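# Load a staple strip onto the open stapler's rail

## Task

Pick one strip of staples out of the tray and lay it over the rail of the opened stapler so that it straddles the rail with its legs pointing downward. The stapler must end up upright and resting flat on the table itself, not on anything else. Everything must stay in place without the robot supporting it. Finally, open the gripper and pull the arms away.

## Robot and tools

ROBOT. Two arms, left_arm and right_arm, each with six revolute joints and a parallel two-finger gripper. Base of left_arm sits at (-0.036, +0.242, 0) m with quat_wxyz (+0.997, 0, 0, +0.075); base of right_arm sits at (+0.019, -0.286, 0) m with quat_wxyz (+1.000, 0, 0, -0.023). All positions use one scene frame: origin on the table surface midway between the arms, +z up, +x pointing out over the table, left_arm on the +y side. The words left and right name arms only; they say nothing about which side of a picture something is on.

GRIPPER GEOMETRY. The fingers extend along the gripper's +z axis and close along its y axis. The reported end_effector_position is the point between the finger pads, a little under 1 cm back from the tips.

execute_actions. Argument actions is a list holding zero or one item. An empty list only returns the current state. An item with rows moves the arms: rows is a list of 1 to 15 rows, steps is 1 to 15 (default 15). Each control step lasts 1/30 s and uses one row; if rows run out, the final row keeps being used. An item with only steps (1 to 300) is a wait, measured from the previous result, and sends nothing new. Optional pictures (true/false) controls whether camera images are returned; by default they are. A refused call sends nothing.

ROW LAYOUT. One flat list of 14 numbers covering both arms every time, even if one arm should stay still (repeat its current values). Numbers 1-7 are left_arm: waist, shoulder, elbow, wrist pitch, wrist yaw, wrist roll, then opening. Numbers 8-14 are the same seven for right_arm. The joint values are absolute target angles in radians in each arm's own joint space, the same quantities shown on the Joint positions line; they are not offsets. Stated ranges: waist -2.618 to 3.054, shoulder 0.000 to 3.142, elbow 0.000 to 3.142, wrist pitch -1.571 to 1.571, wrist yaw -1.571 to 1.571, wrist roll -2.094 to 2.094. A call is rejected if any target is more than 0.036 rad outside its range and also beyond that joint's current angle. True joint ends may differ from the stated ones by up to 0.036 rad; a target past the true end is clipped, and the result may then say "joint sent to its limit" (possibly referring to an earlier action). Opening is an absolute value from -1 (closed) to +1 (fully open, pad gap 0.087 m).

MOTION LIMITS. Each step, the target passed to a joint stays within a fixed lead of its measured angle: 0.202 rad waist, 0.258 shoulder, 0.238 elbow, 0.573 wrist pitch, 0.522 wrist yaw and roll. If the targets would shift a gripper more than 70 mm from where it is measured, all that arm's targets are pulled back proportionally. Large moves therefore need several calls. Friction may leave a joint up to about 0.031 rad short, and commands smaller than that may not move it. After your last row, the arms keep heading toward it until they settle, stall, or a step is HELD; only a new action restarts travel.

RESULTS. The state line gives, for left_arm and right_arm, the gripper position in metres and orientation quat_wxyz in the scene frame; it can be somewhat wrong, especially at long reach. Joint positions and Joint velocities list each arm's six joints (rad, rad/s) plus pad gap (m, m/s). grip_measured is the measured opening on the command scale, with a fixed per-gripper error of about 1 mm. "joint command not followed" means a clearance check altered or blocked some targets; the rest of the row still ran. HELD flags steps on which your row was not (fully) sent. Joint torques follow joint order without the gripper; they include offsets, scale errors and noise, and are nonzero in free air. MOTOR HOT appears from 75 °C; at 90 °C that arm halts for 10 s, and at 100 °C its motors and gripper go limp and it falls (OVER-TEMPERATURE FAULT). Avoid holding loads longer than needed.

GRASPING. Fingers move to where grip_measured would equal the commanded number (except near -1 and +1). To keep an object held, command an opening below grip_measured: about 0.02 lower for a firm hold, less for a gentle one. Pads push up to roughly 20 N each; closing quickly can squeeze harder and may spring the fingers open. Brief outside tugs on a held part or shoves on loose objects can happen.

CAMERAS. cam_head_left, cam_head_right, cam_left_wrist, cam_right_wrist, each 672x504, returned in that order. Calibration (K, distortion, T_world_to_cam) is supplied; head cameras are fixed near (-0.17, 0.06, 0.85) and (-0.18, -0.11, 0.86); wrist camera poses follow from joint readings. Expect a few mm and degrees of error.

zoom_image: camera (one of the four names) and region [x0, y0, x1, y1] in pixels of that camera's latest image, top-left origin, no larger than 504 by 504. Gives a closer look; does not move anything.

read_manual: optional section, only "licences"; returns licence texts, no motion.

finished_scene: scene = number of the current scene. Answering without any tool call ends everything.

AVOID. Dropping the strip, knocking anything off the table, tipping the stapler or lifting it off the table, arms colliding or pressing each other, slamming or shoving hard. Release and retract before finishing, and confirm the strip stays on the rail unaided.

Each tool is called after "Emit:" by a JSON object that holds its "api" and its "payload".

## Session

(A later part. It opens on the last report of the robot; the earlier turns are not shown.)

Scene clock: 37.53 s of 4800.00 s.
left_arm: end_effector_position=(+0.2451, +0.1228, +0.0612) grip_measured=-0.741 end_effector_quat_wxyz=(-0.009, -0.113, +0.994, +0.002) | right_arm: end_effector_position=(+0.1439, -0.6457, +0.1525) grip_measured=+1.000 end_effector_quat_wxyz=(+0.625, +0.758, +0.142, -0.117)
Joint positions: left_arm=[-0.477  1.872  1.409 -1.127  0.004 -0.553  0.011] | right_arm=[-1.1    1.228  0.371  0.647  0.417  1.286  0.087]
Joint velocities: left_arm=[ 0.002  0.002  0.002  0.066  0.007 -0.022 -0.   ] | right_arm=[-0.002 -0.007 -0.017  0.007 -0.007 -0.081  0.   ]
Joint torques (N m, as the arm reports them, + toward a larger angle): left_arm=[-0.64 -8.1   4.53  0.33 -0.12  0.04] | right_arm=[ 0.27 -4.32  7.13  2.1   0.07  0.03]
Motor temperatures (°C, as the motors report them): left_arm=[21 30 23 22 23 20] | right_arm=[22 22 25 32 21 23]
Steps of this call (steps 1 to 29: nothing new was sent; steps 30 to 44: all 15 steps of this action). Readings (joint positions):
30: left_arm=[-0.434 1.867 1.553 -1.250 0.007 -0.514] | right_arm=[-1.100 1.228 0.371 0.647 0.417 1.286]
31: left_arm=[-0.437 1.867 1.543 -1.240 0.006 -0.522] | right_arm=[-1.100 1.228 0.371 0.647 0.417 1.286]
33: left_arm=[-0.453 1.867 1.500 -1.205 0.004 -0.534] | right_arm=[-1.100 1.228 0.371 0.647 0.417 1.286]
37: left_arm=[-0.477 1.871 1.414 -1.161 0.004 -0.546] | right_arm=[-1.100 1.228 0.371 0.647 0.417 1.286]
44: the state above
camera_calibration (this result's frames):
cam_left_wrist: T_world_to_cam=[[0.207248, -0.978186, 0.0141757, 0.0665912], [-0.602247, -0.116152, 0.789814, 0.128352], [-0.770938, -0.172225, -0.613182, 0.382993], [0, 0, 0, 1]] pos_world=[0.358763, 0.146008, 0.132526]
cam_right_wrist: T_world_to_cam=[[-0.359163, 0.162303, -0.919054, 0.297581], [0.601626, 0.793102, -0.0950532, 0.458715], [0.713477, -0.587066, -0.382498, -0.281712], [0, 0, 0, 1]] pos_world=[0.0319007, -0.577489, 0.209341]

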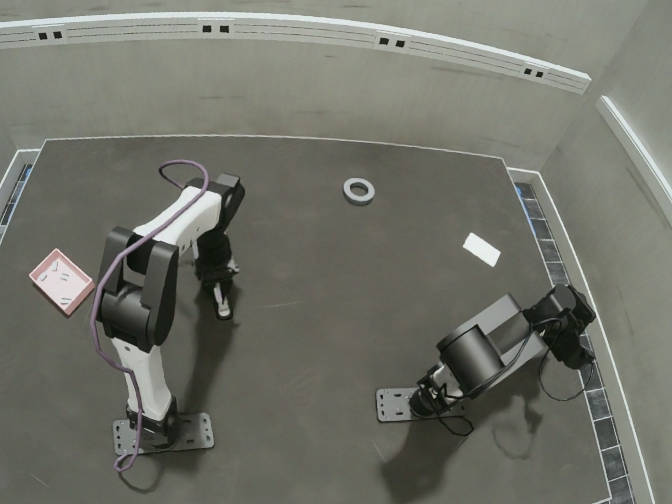

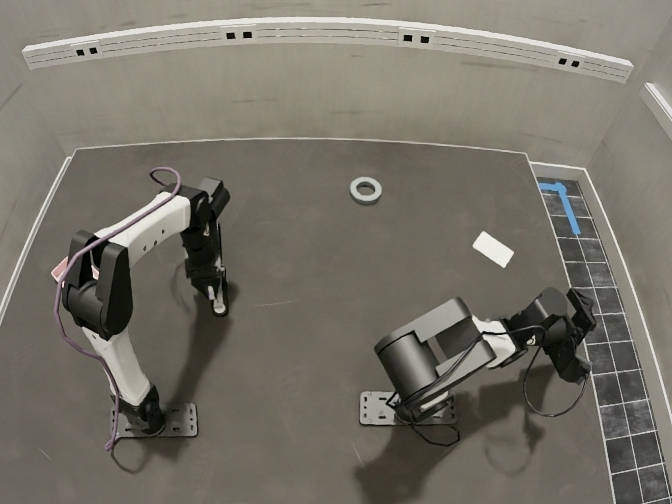

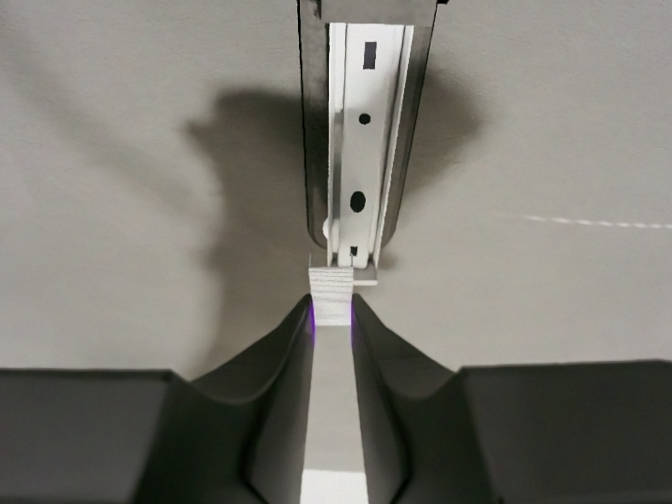

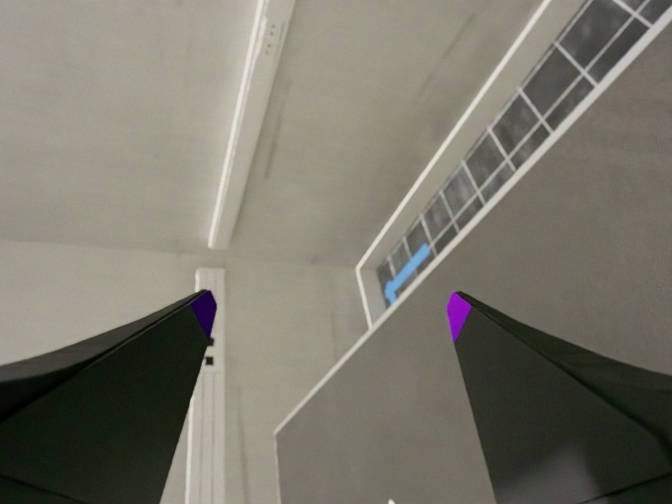

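Emit:
{"api": "execute_actions", "payload": {"actions": [{"rows":[[-0.48,1.89,1.45,-1.1,0,-0.56,-0.76,-1.1,1.228,0.371,0.647,0.417,1.286,1],[-0.48,1.9,1.47,-1.1,0,-0.56,-0.76,-1.1,1.228,0.371,0.647,0.417,1.286,1],[-0.48,1.92,1.48,-1.1,0,-0.56,-0.76,-1.1,1.228,0.371,0.647,0.417,1.286,1],[-0.48,1.935,1.48,-1.1,0,-0.56,-0.76,-1.1,1.228,0.371,0.647,0.417,1.286,1]],"steps":15}]}}

Scene clock: 39.13 s of 4800.00 s.
left_arm: end_effector_position=(+0.2644, +0.1162, +0.0598) grip_measured=-0.741 end_effector_quat_wxyz=(+0.006, -0.114, +0.993, -0.005) | right_arm: end_effector_position=(+0.1439, -0.6457, +0.1525) grip_measured=+1.000 end_effector_quat_wxyz=(+0.625, +0.758, +0.142, -0.117)
Joint positions: left_arm=[-0.477  1.916  1.467 -1.107  0.004 -0.555  0.011] | right_arm=[-1.1    1.228  0.371  0.647  0.417  1.286  0.087]
Joint velocities: left_arm=[ 0.002 -0.002  0.002  0.007 -0.066 -0.037 -0.001] | right_arm=[-0.002 -0.007  0.002 -0.051  0.007  0.007  0.   ]
Joint torques (N m, as the arm reports them, + toward a larger angle): left_arm=[-0.64 -7.73  6.21  0.31 -0.11  0.04] | right_arm=[ 0.28 -4.31  7.11  2.1   0.07  0.03]
Motor temperatures (°C, as the motors report them): left_arm=[21 30 23 22 23 20] | right_arm=[22 22 25 32 21 23]
Steps of this call (steps 1 to 15: the robot went on to your last target; steps 16 to 33: nothing new was sent; steps 34 to 48: all 15 steps of this action). Readings (joint positions):
34: left_arm=[-0.477 1.872 1.412 -1.118 0.004 -0.555] | right_arm=[-1.100 1.228 0.371 0.647 0.417 1.286]
35: left_arm=[-0.477 1.874 1.421 -1.119 0.004 -0.555] | right_arm=[-1.100 1.228 0.371 0.647 0.417 1.286]
37: left_arm=[-0.477 1.887 1.452 -1.116 0.004 -0.555] | right_arm=[-1.100 1.228 0.371 0.647 0.417 1.286]
41: left_arm=[-0.477 1.908 1.467 -1.107 0.004 -0.555] | right_arm=[-1.100 1.228 0.371 0.647 0.417 1.286]
48: the state above
camera_calibration (this result's frames):
cam_left_wrist: T_world_to_cam=[[0.208741, -0.977456, 0.03172, 0.0546078], [-0.62736, -0.108954, 0.77107, 0.147164], [-0.750231, -0.180854, -0.63596, 0.39278], [0, 0, 0, 1]] pos_world=[0.375602, 0.140447, 0.134587]
cam_right_wrist: T_world_to_cam=[[-0.359163, 0.162303, -0.919054, 0.297581], [0.601626, 0.793102, -0.0950532, 0.458715], [0.713477, -0.587066, -0.382498, -0.281712], [0, 0, 0, 1]] pos_world=[0.0319007, -0.577489, 0.209341]

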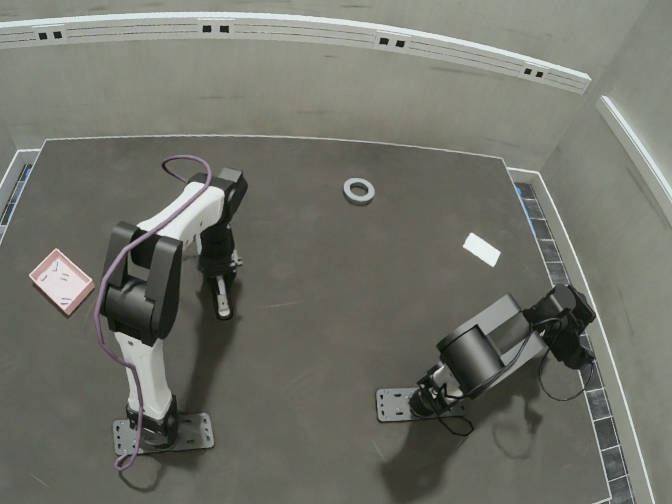

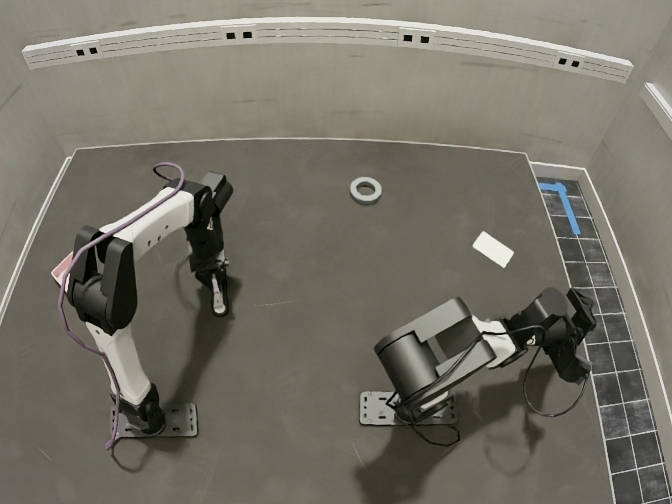

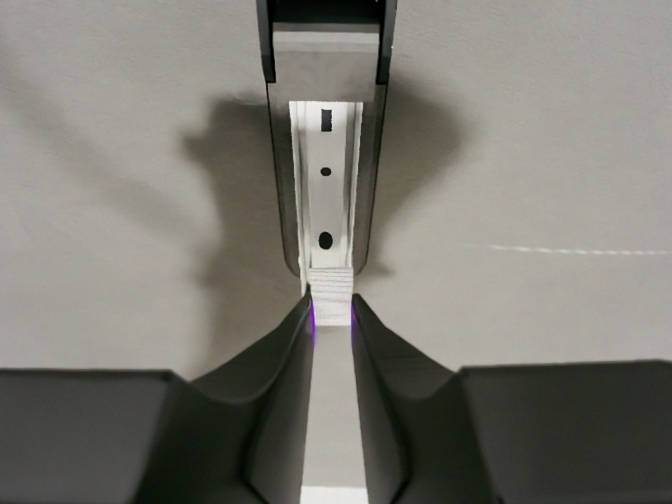

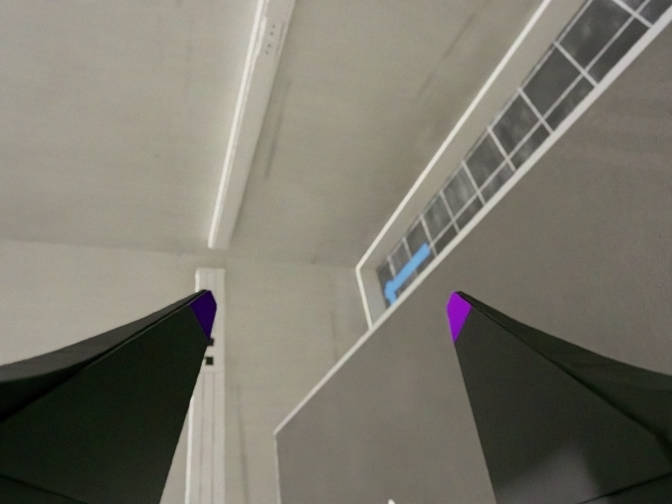

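Emit:
{"api": "execute_actions", "payload": {"actions": [{"rows":[[-0.48,1.92,1.44,-1.09,0,-0.56,-0.76,-1.1,1.228,0.371,0.647,0.417,1.286,1],[-0.48,1.92,1.425,-1.08,0,-0.56,-0.76,-1.1,1.228,0.371,0.647,0.417,1.286,1],[-0.48,1.92,1.41,-1.065,0,-0.56,-0.76,-1.1,1.228,0.371,0.647,0.417,1.286,1]],"steps":15}]}}

Scene clock: 40.13 s of 4800.00 s.
left_arm: end_effector_position=(+0.2573, +0.1186, +0.0499) grip_measured=-0.741 end_effector_quat_wxyz=(-0.003, -0.114, +0.994, -0.001) | right_arm: end_effector_position=(+0.1439, -0.6457, +0.1525) grip_measured=+1.000 end_effector_quat_wxyz=(+0.625, +0.758, +0.142, -0.117)
Joint positions: left_arm=[-0.477  1.916  1.424 -1.083  0.004 -0.555  0.011] | right_arm=[-1.1    1.228  0.371  0.647  0.417  1.286  0.087]
Joint velocities: left_arm=[ 0.002 -0.007 -0.012 -0.051 -0.037 -0.051 -0.   ] | right_arm=[ 0.007  0.002 -0.002 -0.051 -0.037 -0.051  0.   ]
Joint torques (N m, as the arm reports them, + toward a larger angle): left_arm=[-0.64 -8.7   4.13  0.37 -0.11  0.05] | right_arm=[ 0.27 -4.32  7.13  2.1   0.07  0.03]
Motor temperatures (°C, as the motors report them): left_arm=[21 30 23 22 23 20] | right_arm=[22 22 25 32 21 23]
Steps of this call (steps 1 to 15: the robot went on to your last target; steps 16 to 30: all 15 steps of this action). Readings (joint positions):
16: left_arm=[-0.477 1.916 1.466 -1.106 0.004 -0.555] | right_arm=[-1.100 1.228 0.371 0.647 0.417 1.286]
17: left_arm=[-0.477 1.916 1.461 -1.102 0.004 -0.555] | right_arm=[-1.100 1.228 0.371 0.647 0.417 1.286]
19: left_arm=[-0.477 1.916 1.442 -1.092 0.004 -0.555] | right_arm=[-1.100 1.228 0.371 0.647 0.417 1.286]
23: left_arm=[-0.477 1.916 1.424 -1.090 0.004 -0.555] | right_arm=[-1.100 1.228 0.371 0.647 0.417 1.286]
30: the state above
camera_calibration (this result's frames):
cam_left_wrist: T_world_to_cam=[[0.209241, -0.977626, 0.0215625, 0.0591226], [-0.612772, -0.113904, 0.782008, 0.146941], [-0.762055, -0.176841, -0.622896, 0.383545], [0, 0, 0, 1]] pos_world=[0.369953, 0.142364, 0.122725]
cam_right_wrist: T_world_to_cam=[[-0.359163, 0.162303, -0.919054, 0.297581], [0.601626, 0.793102, -0.0950532, 0.458715], [0.713477, -0.587066, -0.382498, -0.281712], [0, 0, 0, 1]] pos_world=[0.0319007, -0.577489, 0.209341]

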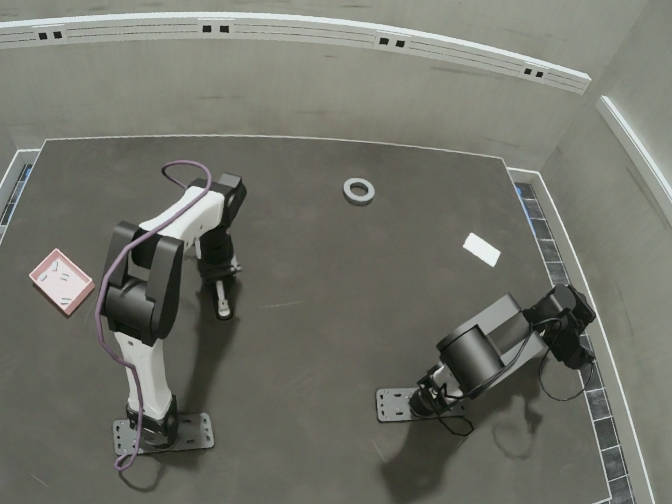

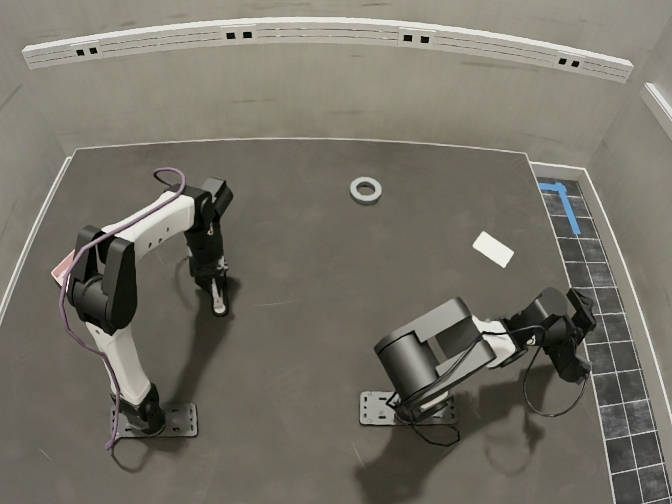

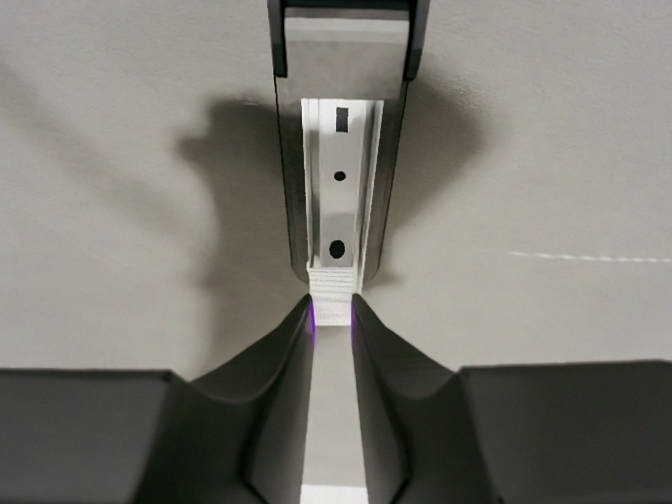

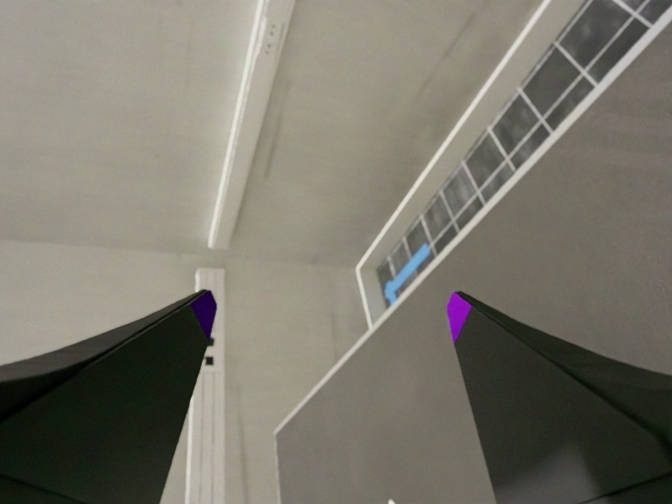

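Emit:
{"api": "execute_actions", "payload": {"actions": [{"rows":[[-0.48,1.92,1.41,-1.045,0,-0.56,-0.76,-1.1,1.228,0.371,0.647,0.417,1.286,1],[-0.48,1.93,1.41,-1.045,0,-0.56,-0.76,-1.1,1.228,0.371,0.647,0.417,1.286,1],[-0.48,1.946,1.41,-1.045,0,-0.56,-0.76,-1.1,1.228,0.371,0.647,0.417,1.286,1]],"steps":15}]}}

Emit:
{"api": "zoom_image", "payload": {"camera": "cam_left_wrist", "region": [250,100,420,340]}}

Scene clock: 41.47 s of 4800.00 s.
left_arm: end_effector_position=(+0.2622, +0.1169, +0.0492) grip_measured=-0.741 end_effector_quat_wxyz=(+0.007, -0.114, +0.993, -0.005) | right_arm: end_effector_position=(+0.1439, -0.6457, +0.1525) grip_measured=+1.000 end_effector_quat_wxyz=(+0.625, +0.758, +0.142, -0.117)
Joint positions: left_arm=[-0.477  1.916  1.424 -1.063  0.004 -0.555  0.011] | right_arm=[-1.1    1.228  0.371  0.647  0.417  1.286  0.087]
Joint velocities: left_arm=[-0.012 -0.002 -0.017 -0.022  0.11   0.007 -0.   ] | right_arm=[ 0.012 -0.017 -0.002 -0.037 -0.022  0.037  0.   ]
Joint torques (N m, as the arm reports them, + toward a larger angle): left_arm=[-0.65 -6.9   4.14  0.41 -0.11  0.04] | right_arm=[ 0.27 -4.33  7.11  2.1   0.07  0.03]
Motor temperatures (°C, as the motors report them): left_arm=[21 30 23 22 23 20] | right_arm=[22 22 25 32 21 23]
Steps of this call (steps 1 to 15: the robot went on to your last target; steps 16 to 25: nothing new was sent; steps 26 to 40: all 15 steps of this action). Readings (joint positions):
26: left_arm=[-0.477 1.916 1.424 -1.080 0.004 -0.555] | right_arm=[-1.100 1.228 0.371 0.647 0.417 1.286]
27: left_arm=[-0.477 1.916 1.424 -1.077 0.004 -0.555] | right_arm=[-1.100 1.228 0.371 0.647 0.417 1.286]
29: left_arm=[-0.477 1.916 1.424 -1.071 0.004 -0.555] | right_arm=[-1.100 1.228 0.371 0.647 0.417 1.286]
33: left_arm=[-0.477 1.916 1.424 -1.065 0.004 -0.555] | right_arm=[-1.100 1.228 0.371 0.647 0.417 1.286]
40: the state above
camera_calibration (this result's frames):
cam_left_wrist: T_world_to_cam=[[0.208718, -0.977449, 0.0321104, 0.0561005], [-0.627917, -0.108765, 0.770643, 0.154212], [-0.749772, -0.18101, -0.636457, 0.384463], [0, 0, 0, 1]] pos_world=[0.373383, 0.1412, 0.124051]
cam_right_wrist: T_world_to_cam=[[-0.359163, 0.162303, -0.919054, 0.297581], [0.601626, 0.793102, -0.0950532, 0.458715], [0.713477, -0.587066, -0.382498, -0.281712], [0, 0, 0, 1]] pos_world=[0.0319007, -0.577489, 0.209341]

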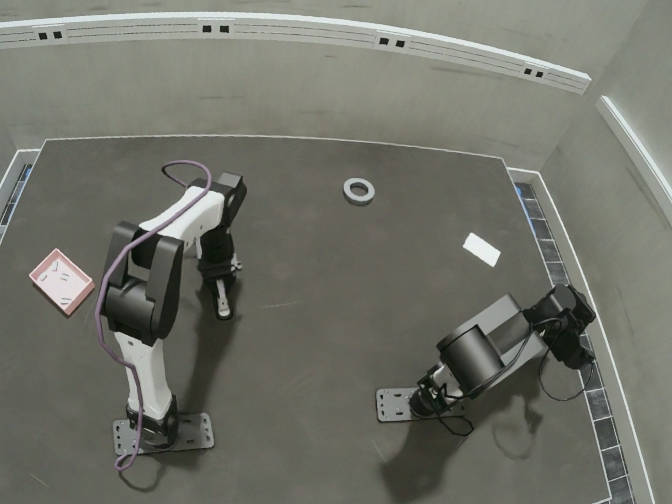

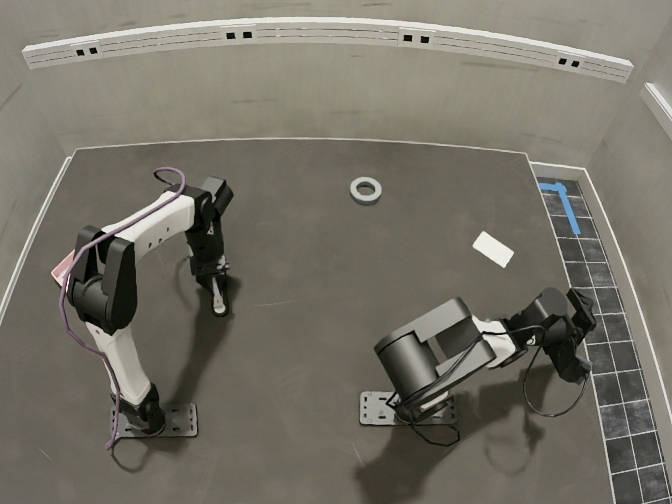

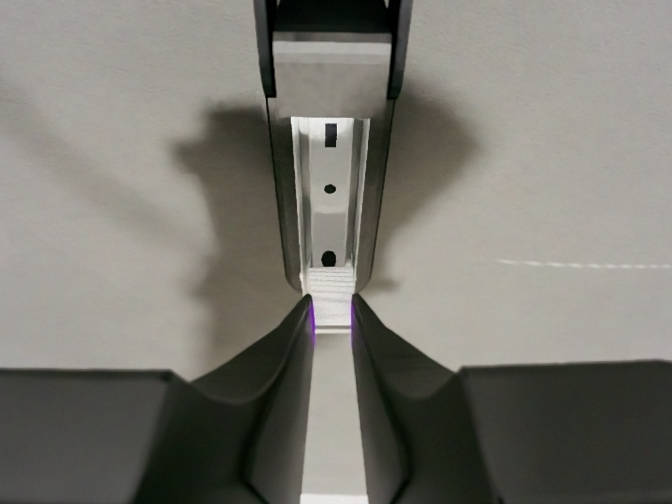

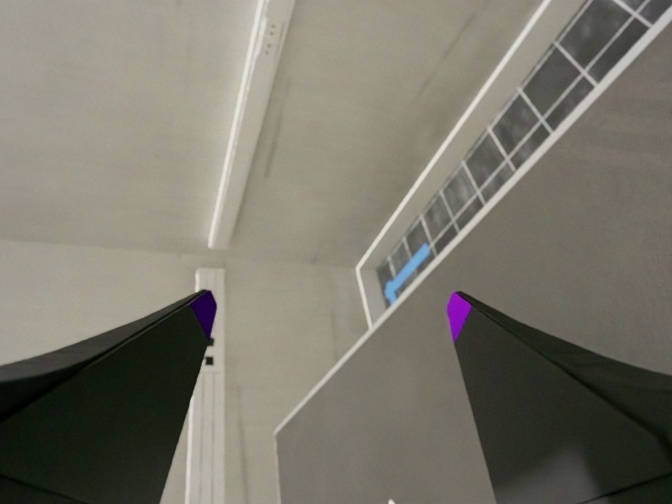

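Region (250, 100, 420, 340) of cam_left_wrist's 672x504 image, scaled by 2.100, with more detail than that image has; it fills the left 357 columns of this view, and the rest is white.

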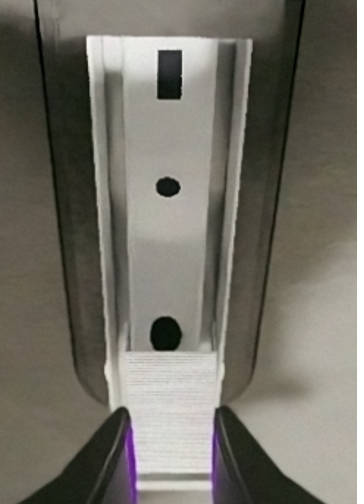

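Emit:
{"api": "execute_actions", "payload": {"actions": [{"rows":[[-0.48,1.92,1.39,-1.028,0,-0.538,-0.76,-1.1,1.228,0.371,0.647,0.417,1.286,1]],"steps":15}]}}

Emit:
{"api": "zoom_image", "payload": {"camera": "cam_left_wrist", "region": [250,100,420,340]}}

Scene clock: 42.73 s of 4800.00 s.
left_arm: end_effector_position=(+0.2607, +0.1179, +0.0448) grip_measured=-0.741 end_effector_quat_wxyz=(+0.006, -0.108, +0.994, -0.005) | right_arm: end_effector_position=(+0.1439, -0.6457, +0.1525) grip_measured=+1.000 end_effector_quat_wxyz=(+0.625, +0.758, +0.142, -0.117)
Joint positions: left_arm=[-0.477  1.916  1.406 -1.046  0.004 -0.544  0.011] | right_arm=[-1.1    1.228  0.371  0.647  0.417  1.286  0.087]
Joint velocities: left_arm=[-0.007 -0.007 -0.017 -0.022 -0.081 -0.007  0.001] | right_arm=[-0.012  0.007 -0.007 -0.051 -0.037 -0.037  0.   ]
Joint torques (N m, as the arm reports them, + toward a larger angle): left_arm=[-0.64 -8.74  3.99  0.4  -0.11  0.14] | right_arm=[ 0.27 -4.32  7.12  2.1   0.07  0.03]
Motor temperatures (°C, as the motors report them): left_arm=[21 30 23 22 23 20] | right_arm=[22 22 25 32 21 23]
Steps of this call (steps 1 to 15: the robot went on to your last target; steps 16 to 23: nothing new was sent; steps 24 to 38: all 15 steps of this action). Readings (joint positions):
24: left_arm=[-0.477 1.916 1.421 -1.058 0.004 -0.553] | right_arm=[-1.100 1.228 0.371 0.647 0.417 1.286]
25: left_arm=[-0.477 1.916 1.417 -1.054 0.004 -0.551] | right_arm=[-1.100 1.228 0.371 0.647 0.417 1.286]
27: left_arm=[-0.477 1.916 1.409 -1.051 0.004 -0.548] | right_arm=[-1.100 1.228 0.371 0.647 0.417 1.286]
31: left_arm=[-0.477 1.916 1.406 -1.049 0.004 -0.545] | right_arm=[-1.100 1.228 0.371 0.647 0.417 1.286]
38: the state above
camera_calibration (this result's frames):
cam_left_wrist: T_world_to_cam=[[0.197551, -0.97979, 0.0313986, 0.0606937], [-0.628366, -0.101981, 0.771204, 0.156079], [-0.752416, -0.172082, -0.635813, 0.380294], [0, 0, 0, 1]] pos_world=[0.372223, 0.140826, 0.119522]
cam_right_wrist: T_world_to_cam=[[-0.359163, 0.162303, -0.919054, 0.297581], [0.601626, 0.793102, -0.0950532, 0.458715], [0.713477, -0.587066, -0.382498, -0.281712], [0, 0, 0, 1]] pos_world=[0.0319007, -0.577489, 0.209341]

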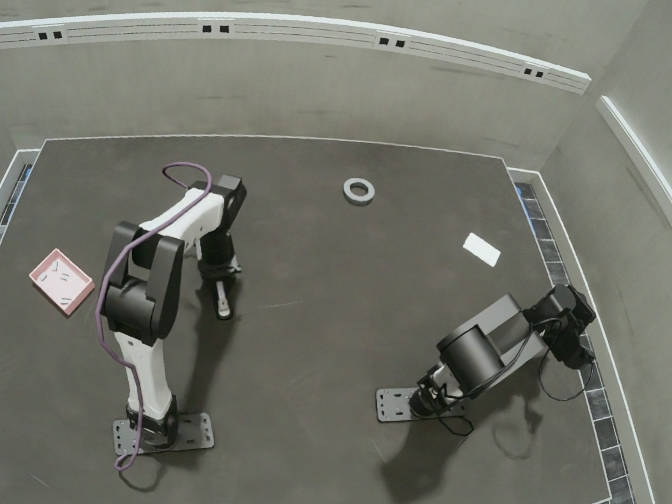

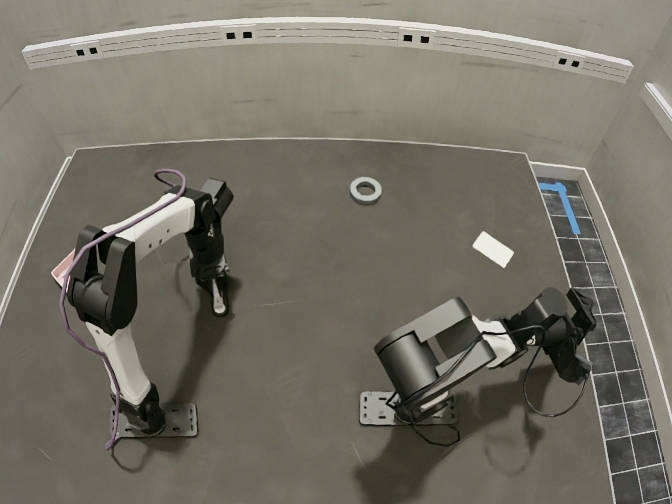

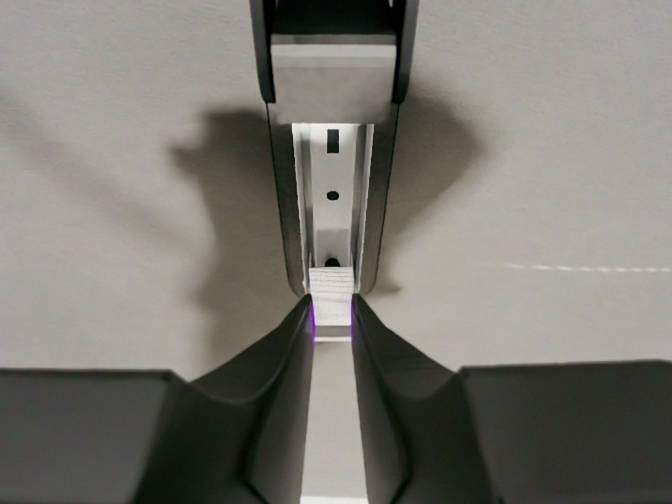

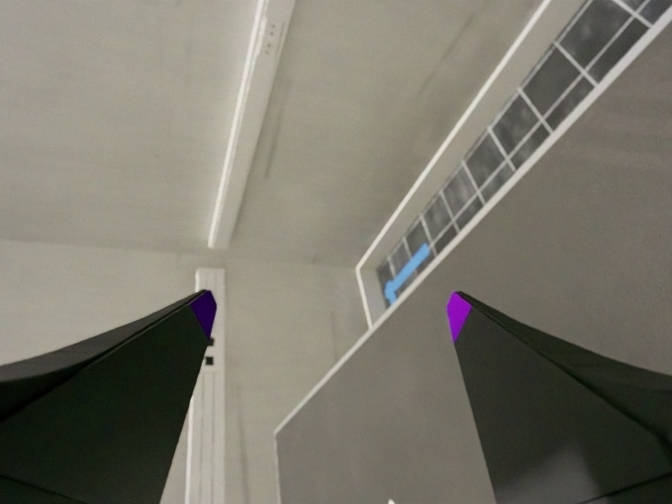

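Region (250, 100, 420, 340) of cam_left_wrist's 672x504 image, scaled by 2.100, with more detail than that image has; it fills the left 357 columns of this view, and the rest is white.

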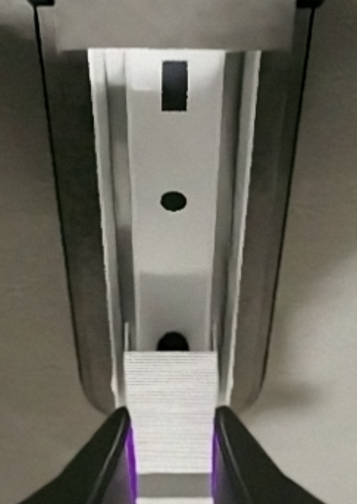

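Aligned. Descend keeping lateral.

Emit:
{"api": "execute_actions", "payload": {"actions": [{"rows":[[-0.48,1.92,1.38,-1.013,0,-0.538,-0.76,-1.1,1.228,0.371,0.647,0.417,1.286,1],[-0.48,1.92,1.38,-1.005,0,-0.538,-0.76,-1.1,1.228,0.371,0.647,0.417,1.286,1],[-0.48,1.92,1.363,-0.993,0,-0.538,-0.76,-1.1,1.228,0.371,0.647,0.417,1.286,1]],"steps":15}]}}

Emit:
{"api": "zoom_image", "payload": {"camera": "cam_left_wrist", "region": [250,100,420,340]}}

Scene clock: 43.83 s of 4800.00 s.
left_arm: end_effector_position=(+0.2599, +0.1179, +0.0390) grip_measured=-0.741 end_effector_quat_wxyz=(+0.007, -0.107, +0.994, -0.007) | right_arm: end_effector_position=(+0.1439, -0.6457, +0.1525) grip_measured=+1.000 end_effector_quat_wxyz=(+0.625, +0.758, +0.142, -0.117)
Joint positions: left_arm=[-0.477  1.916  1.382 -1.018  0.006 -0.542  0.011] | right_arm=[-1.1    1.228  0.371  0.647  0.417  1.286  0.087]
Joint velocities: left_arm=[-0.002 -0.002  0.002 -0.022  0.037  0.007  0.001] | right_arm=[-0.007  0.022  0.007 -0.022 -0.095 -0.037  0.   ]
Joint torques (N m, as the arm reports them, + toward a larger angle): left_arm=[-0.64 -8.73  3.7   0.49 -0.13  0.15] | right_arm=[ 0.27 -4.33  7.13  2.1   0.07  0.03]
Motor temperatures (°C, as the motors report them): left_arm=[21 30 23 22 23 20] | right_arm=[22 22 25 32 21 23]
Steps of this call (steps 1 to 15: the robot went on to your last target; steps 16 to 18: nothing new was sent; steps 19 to 33: all 15 steps of this action). Readings (joint positions):
19: left_arm=[-0.477 1.916 1.404 -1.042 0.004 -0.543] | right_arm=[-1.100 1.228 0.371 0.647 0.417 1.286]
20: left_arm=[-0.477 1.916 1.402 -1.038 0.004 -0.543] | right_arm=[-1.100 1.228 0.371 0.647 0.417 1.286]
22: left_arm=[-0.477 1.916 1.391 -1.026 0.004 -0.543] | right_arm=[-1.100 1.228 0.371 0.647 0.417 1.286]
26: left_arm=[-0.477 1.916 1.382 -1.018 0.006 -0.543] | right_arm=[-1.100 1.228 0.371 0.647 0.417 1.286]
33: the state above
camera_calibration (this result's frames):
cam_left_wrist: T_world_to_cam=[[0.195924, -0.979996, 0.0349408, 0.0613134], [-0.630846, -0.0986809, 0.769607, 0.160378], [-0.750765, -0.172827, -0.637561, 0.375729], [0, 0, 0, 1]] pos_world=[0.371245, 0.140849, 0.11398]
cam_right_wrist: T_world_to_cam=[[-0.359163, 0.162303, -0.919054, 0.297581], [0.601626, 0.793102, -0.0950532, 0.458715], [0.713477, -0.587066, -0.382498, -0.281712], [0, 0, 0, 1]] pos_world=[0.0319007, -0.577489, 0.209341]

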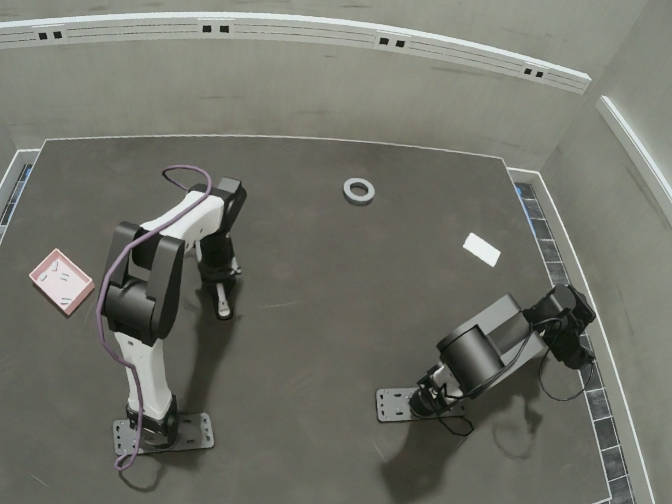

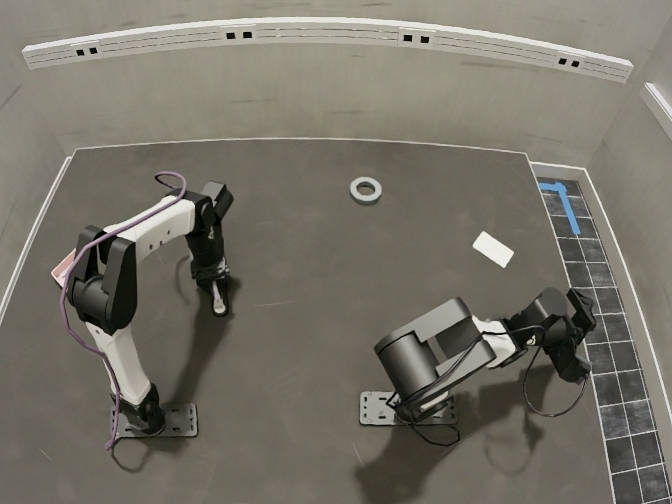

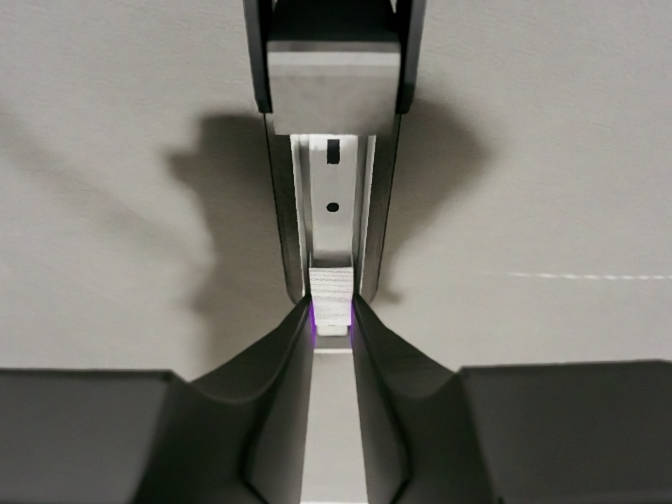

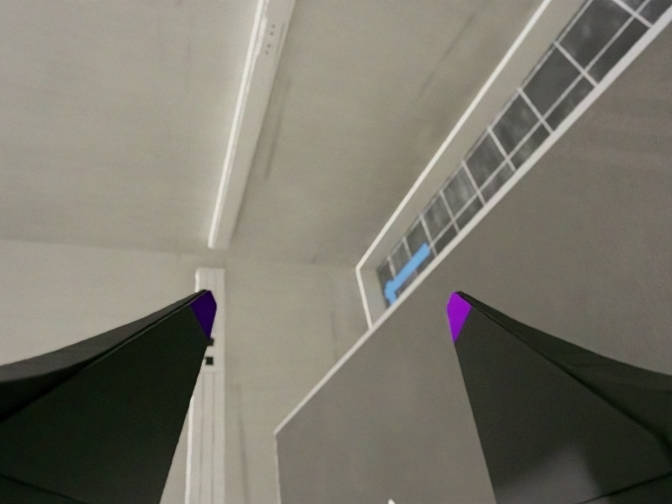

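Region (250, 100, 420, 340) of cam_left_wrist's 672x504 image, scaled by 2.100, with more detail than that image has; it fills the left 357 columns of this view, and the rest is white.

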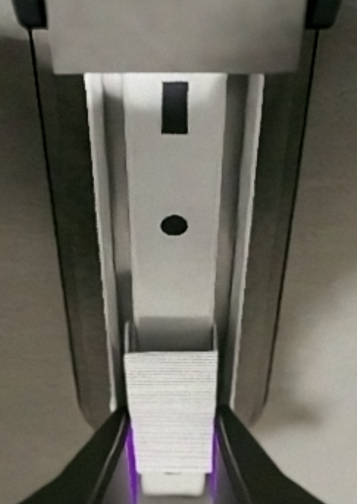

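Emit:
{"api": "execute_actions", "payload": {"actions": [{"rows":[[-0.48,1.92,1.375,-1.01,0,-0.538,-0.74,-1.1,1.228,0.371,0.647,0.417,1.286,1],[-0.48,1.92,1.375,-1.01,0,-0.538,-0.72,-1.1,1.228,0.371,0.647,0.417,1.286,1],[-0.48,1.92,1.375,-1.01,0,-0.538,-0.7,-1.1,1.228,0.371,0.647,0.417,1.286,1],[-0.48,1.92,1.375,-1.01,0,-0.538,-0.67,-1.1,1.228,0.371,0.647,0.417,1.286,1],[-0.48,1.92,1.375,-1.01,0,-0.538,-0.63,-1.1,1.228,0.371,0.647,0.417,1.286,1],[-0.48,1.92,1.375,-1.01,0,-0.538,-0.6,-1.1,1.228,0.371,0.647,0.417,1.286,1]],"steps":12}], "pictures": false}}

Emit:
{"api": "execute_actions", "payload": {"actions": [{"rows":[[-0.48,1.91,1.41,-1.05,0,-0.538,-0.6,-1.1,1.228,0.371,0.647,0.417,1.286,1],[-0.48,1.91,1.44,-1.08,0,-0.538,-0.6,-1.1,1.228,0.371,0.647,0.417,1.286,1],[-0.48,1.9,1.47,-1.12,0,-0.538,-0.6,-1.1,1.228,0.371,0.647,0.417,1.286,1],[-0.48,1.88,1.5,-1.17,0,-0.538,-0.6,-1.1,1.228,0.371,0.647,0.417,1.286,1],[-0.48,1.85,1.54,-1.25,0,-0.538,-0.6,-1.1,1.228,0.371,0.647,0.417,1.286,1],[-0.48,1.82,1.58,-1.33,0,-0.538,-0.6,-1.1,1.228,0.371,0.647,0.417,1.286,1]],"steps":15}]}}

Emit:
{"api": "zoom_image", "payload": {"camera": "cam_left_wrist", "region": [230,0,450,300]}}

Scene clock: 46.43 s of 4800.00 s.
left_arm: end_effector_position=(+0.2599, +0.1179, +0.0390) grip_measured=-0.600 end_effector_quat_wxyz=(+0.007, -0.107, +0.994, -0.007) | right_arm: end_effector_position=(+0.1439, -0.6457, +0.1525) grip_measured=+1.000 end_effector_quat_wxyz=(+0.625, +0.758, +0.142, -0.117)
Joint positions: left_arm=[-0.477  1.916  1.382 -1.018  0.006 -0.542  0.017] | right_arm=[-1.1    1.228  0.371  0.647  0.417  1.286  0.087]
Joint velocities: left_arm=[-0.002 -0.002 -0.017 -0.007  0.022 -0.007  0.   ] | right_arm=[-0.002 -0.002  0.017  0.022  0.022 -0.022  0.   ]
Joint torques (N m, as the arm reports them, + toward a larger angle): left_arm=[-0.64 -8.71  4.63  0.34 -0.12  0.13] | right_arm=[ 0.27 -4.32  7.12  2.1   0.07  0.03]
Motor temperatures (°C, as the motors report them): left_arm=[21 30 23 22 23 20] | right_arm=[22 22 25 32 21 23]
Steps of this call (steps 1 to 15: the robot went on to your last target; steps 16 to 66: nothing new was sent; steps 67 to 78: all 12 steps of this action). Readings (joint positions):
67: left_arm=[-0.477 1.916 1.382 -1.018 0.006 -0.542] | right_arm=[-1.100 1.228 0.371 0.647 0.417 1.286]
68: left_arm=[-0.477 1.916 1.382 -1.018 0.006 -0.542] | right_arm=[-1.100 1.228 0.371 0.647 0.417 1.286]
70: left_arm=[-0.477 1.916 1.382 -1.018 0.006 -0.542] | right_arm=[-1.100 1.228 0.371 0.647 0.417 1.286]
74: left_arm=[-0.477 1.916 1.382 -1.018 0.006 -0.542] | right_arm=[-1.100 1.228 0.371 0.647 0.417 1.286]
78: the state above

Scene clock: 46.93 s of 4800.00 s.
left_arm: end_effector_position=(+0.2525, +0.1204, +0.1202) grip_measured=-0.600 end_effector_quat_wxyz=(+0.021, -0.107, +0.994, -0.013) | right_arm: end_effector_position=(+0.1439, -0.6457, +0.1525) grip_measured=+1.000 end_effector_quat_wxyz=(+0.625, +0.758, +0.142, -0.117)
Joint positions: left_arm=[-0.477  1.813  1.578 -1.288  0.006 -0.542  0.017] | right_arm=[-1.1    1.228  0.371  0.647  0.417  1.286  0.087]
Joint velocities: left_arm=[ 0.002  0.007 -0.002 -0.227 -0.051 -0.066  0.   ] | right_arm=[-0.007  0.012  0.007  0.066 -0.066  0.051  0.   ]
Joint torques (N m, as the arm reports them, + toward a larger angle): left_arm=[-0.64 -7.84  5.57  0.24 -0.13  0.14] | right_arm=[ 0.27 -4.32  7.12  2.1   0.07  0.03]
Motor temperatures (°C, as the motors report them): left_arm=[21 30 24 22 23 20] | right_arm=[22 22 25 32 21 23]
Steps of this call (steps 1 to 15: all 15 steps of this action). Readings (joint positions):
1: left_arm=[-0.477 1.916 1.384 -1.021 0.006 -0.542] | right_arm=[-1.100 1.228 0.371 0.647 0.417 1.286]
2: left_arm=[-0.477 1.916 1.392 -1.031 0.006 -0.542] | right_arm=[-1.100 1.228 0.371 0.647 0.417 1.286]
4: left_arm=[-0.477 1.916 1.431 -1.071 0.006 -0.542] | right_arm=[-1.100 1.228 0.371 0.647 0.417 1.286]
8: left_arm=[-0.477 1.868 1.545 -1.196 0.006 -0.542] | right_arm=[-1.100 1.228 0.371 0.647 0.417 1.286]
15: the state above
camera_calibration (this result's frames):
cam_left_wrist: T_world_to_cam=[[0.194765, -0.979603, 0.0494333, 0.0609233], [-0.651747, -0.0915882, 0.752886, 0.0998316], [-0.733002, -0.178854, -0.656292, 0.420848], [0, 0, 0, 1]] pos_world=[0.361681, 0.144094, 0.198025]
cam_right_wrist: T_world_to_cam=[[-0.359163, 0.162303, -0.919054, 0.297581], [0.601626, 0.793102, -0.0950532, 0.458715], [0.713477, -0.587066, -0.382498, -0.281712], [0, 0, 0, 1]] pos_world=[0.0319007, -0.577489, 0.209341]

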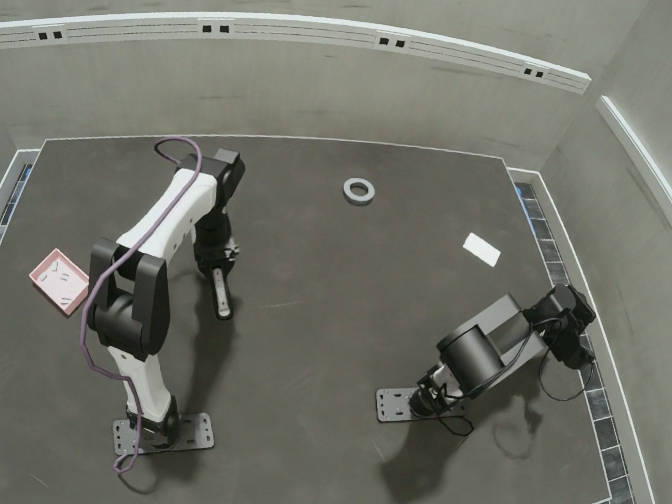

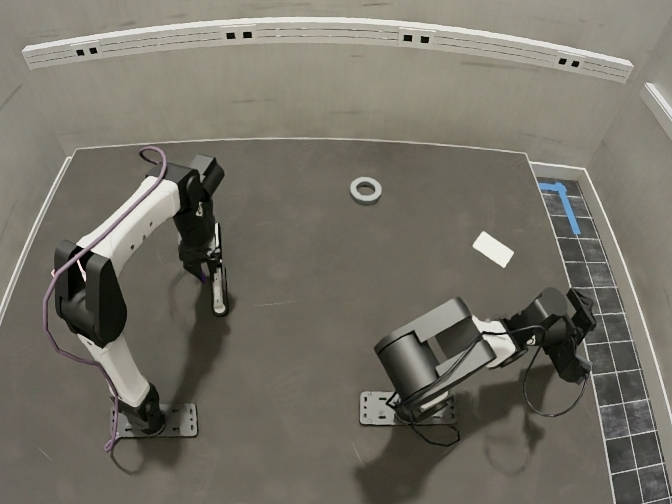

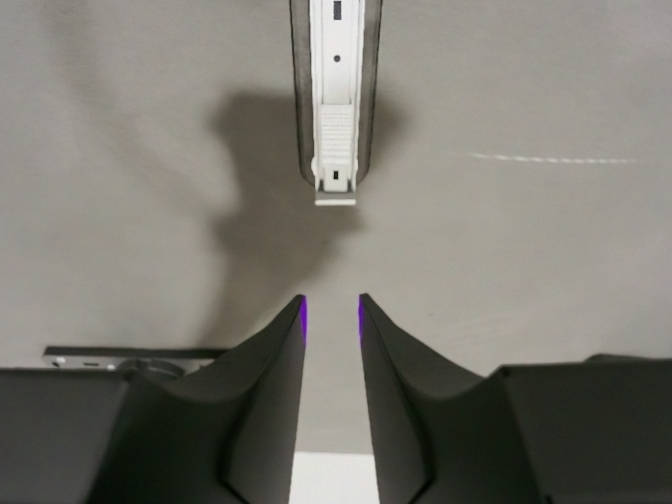

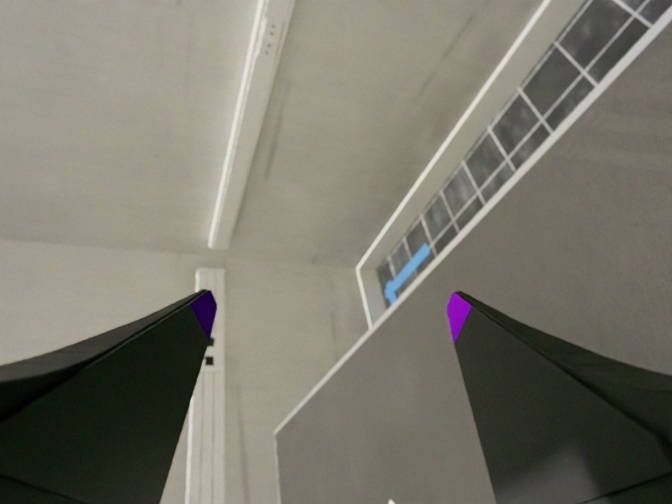

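Region (230, 0, 450, 300) of cam_left_wrist's 672x504 image, scaled by 1.680, with more detail than that image has; it fills the left 370 columns of this view, and the rest is white.

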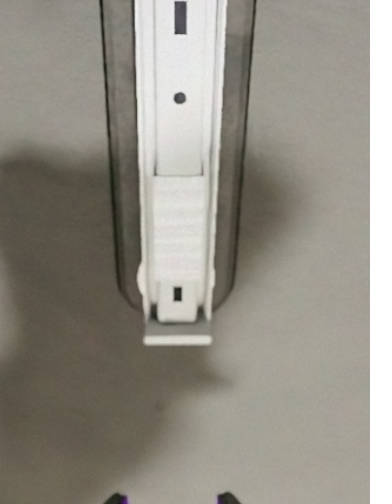

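Emit:
{"api": "finished_scene", "payload": {"scene": 2}}

The scene is finished: the task was done.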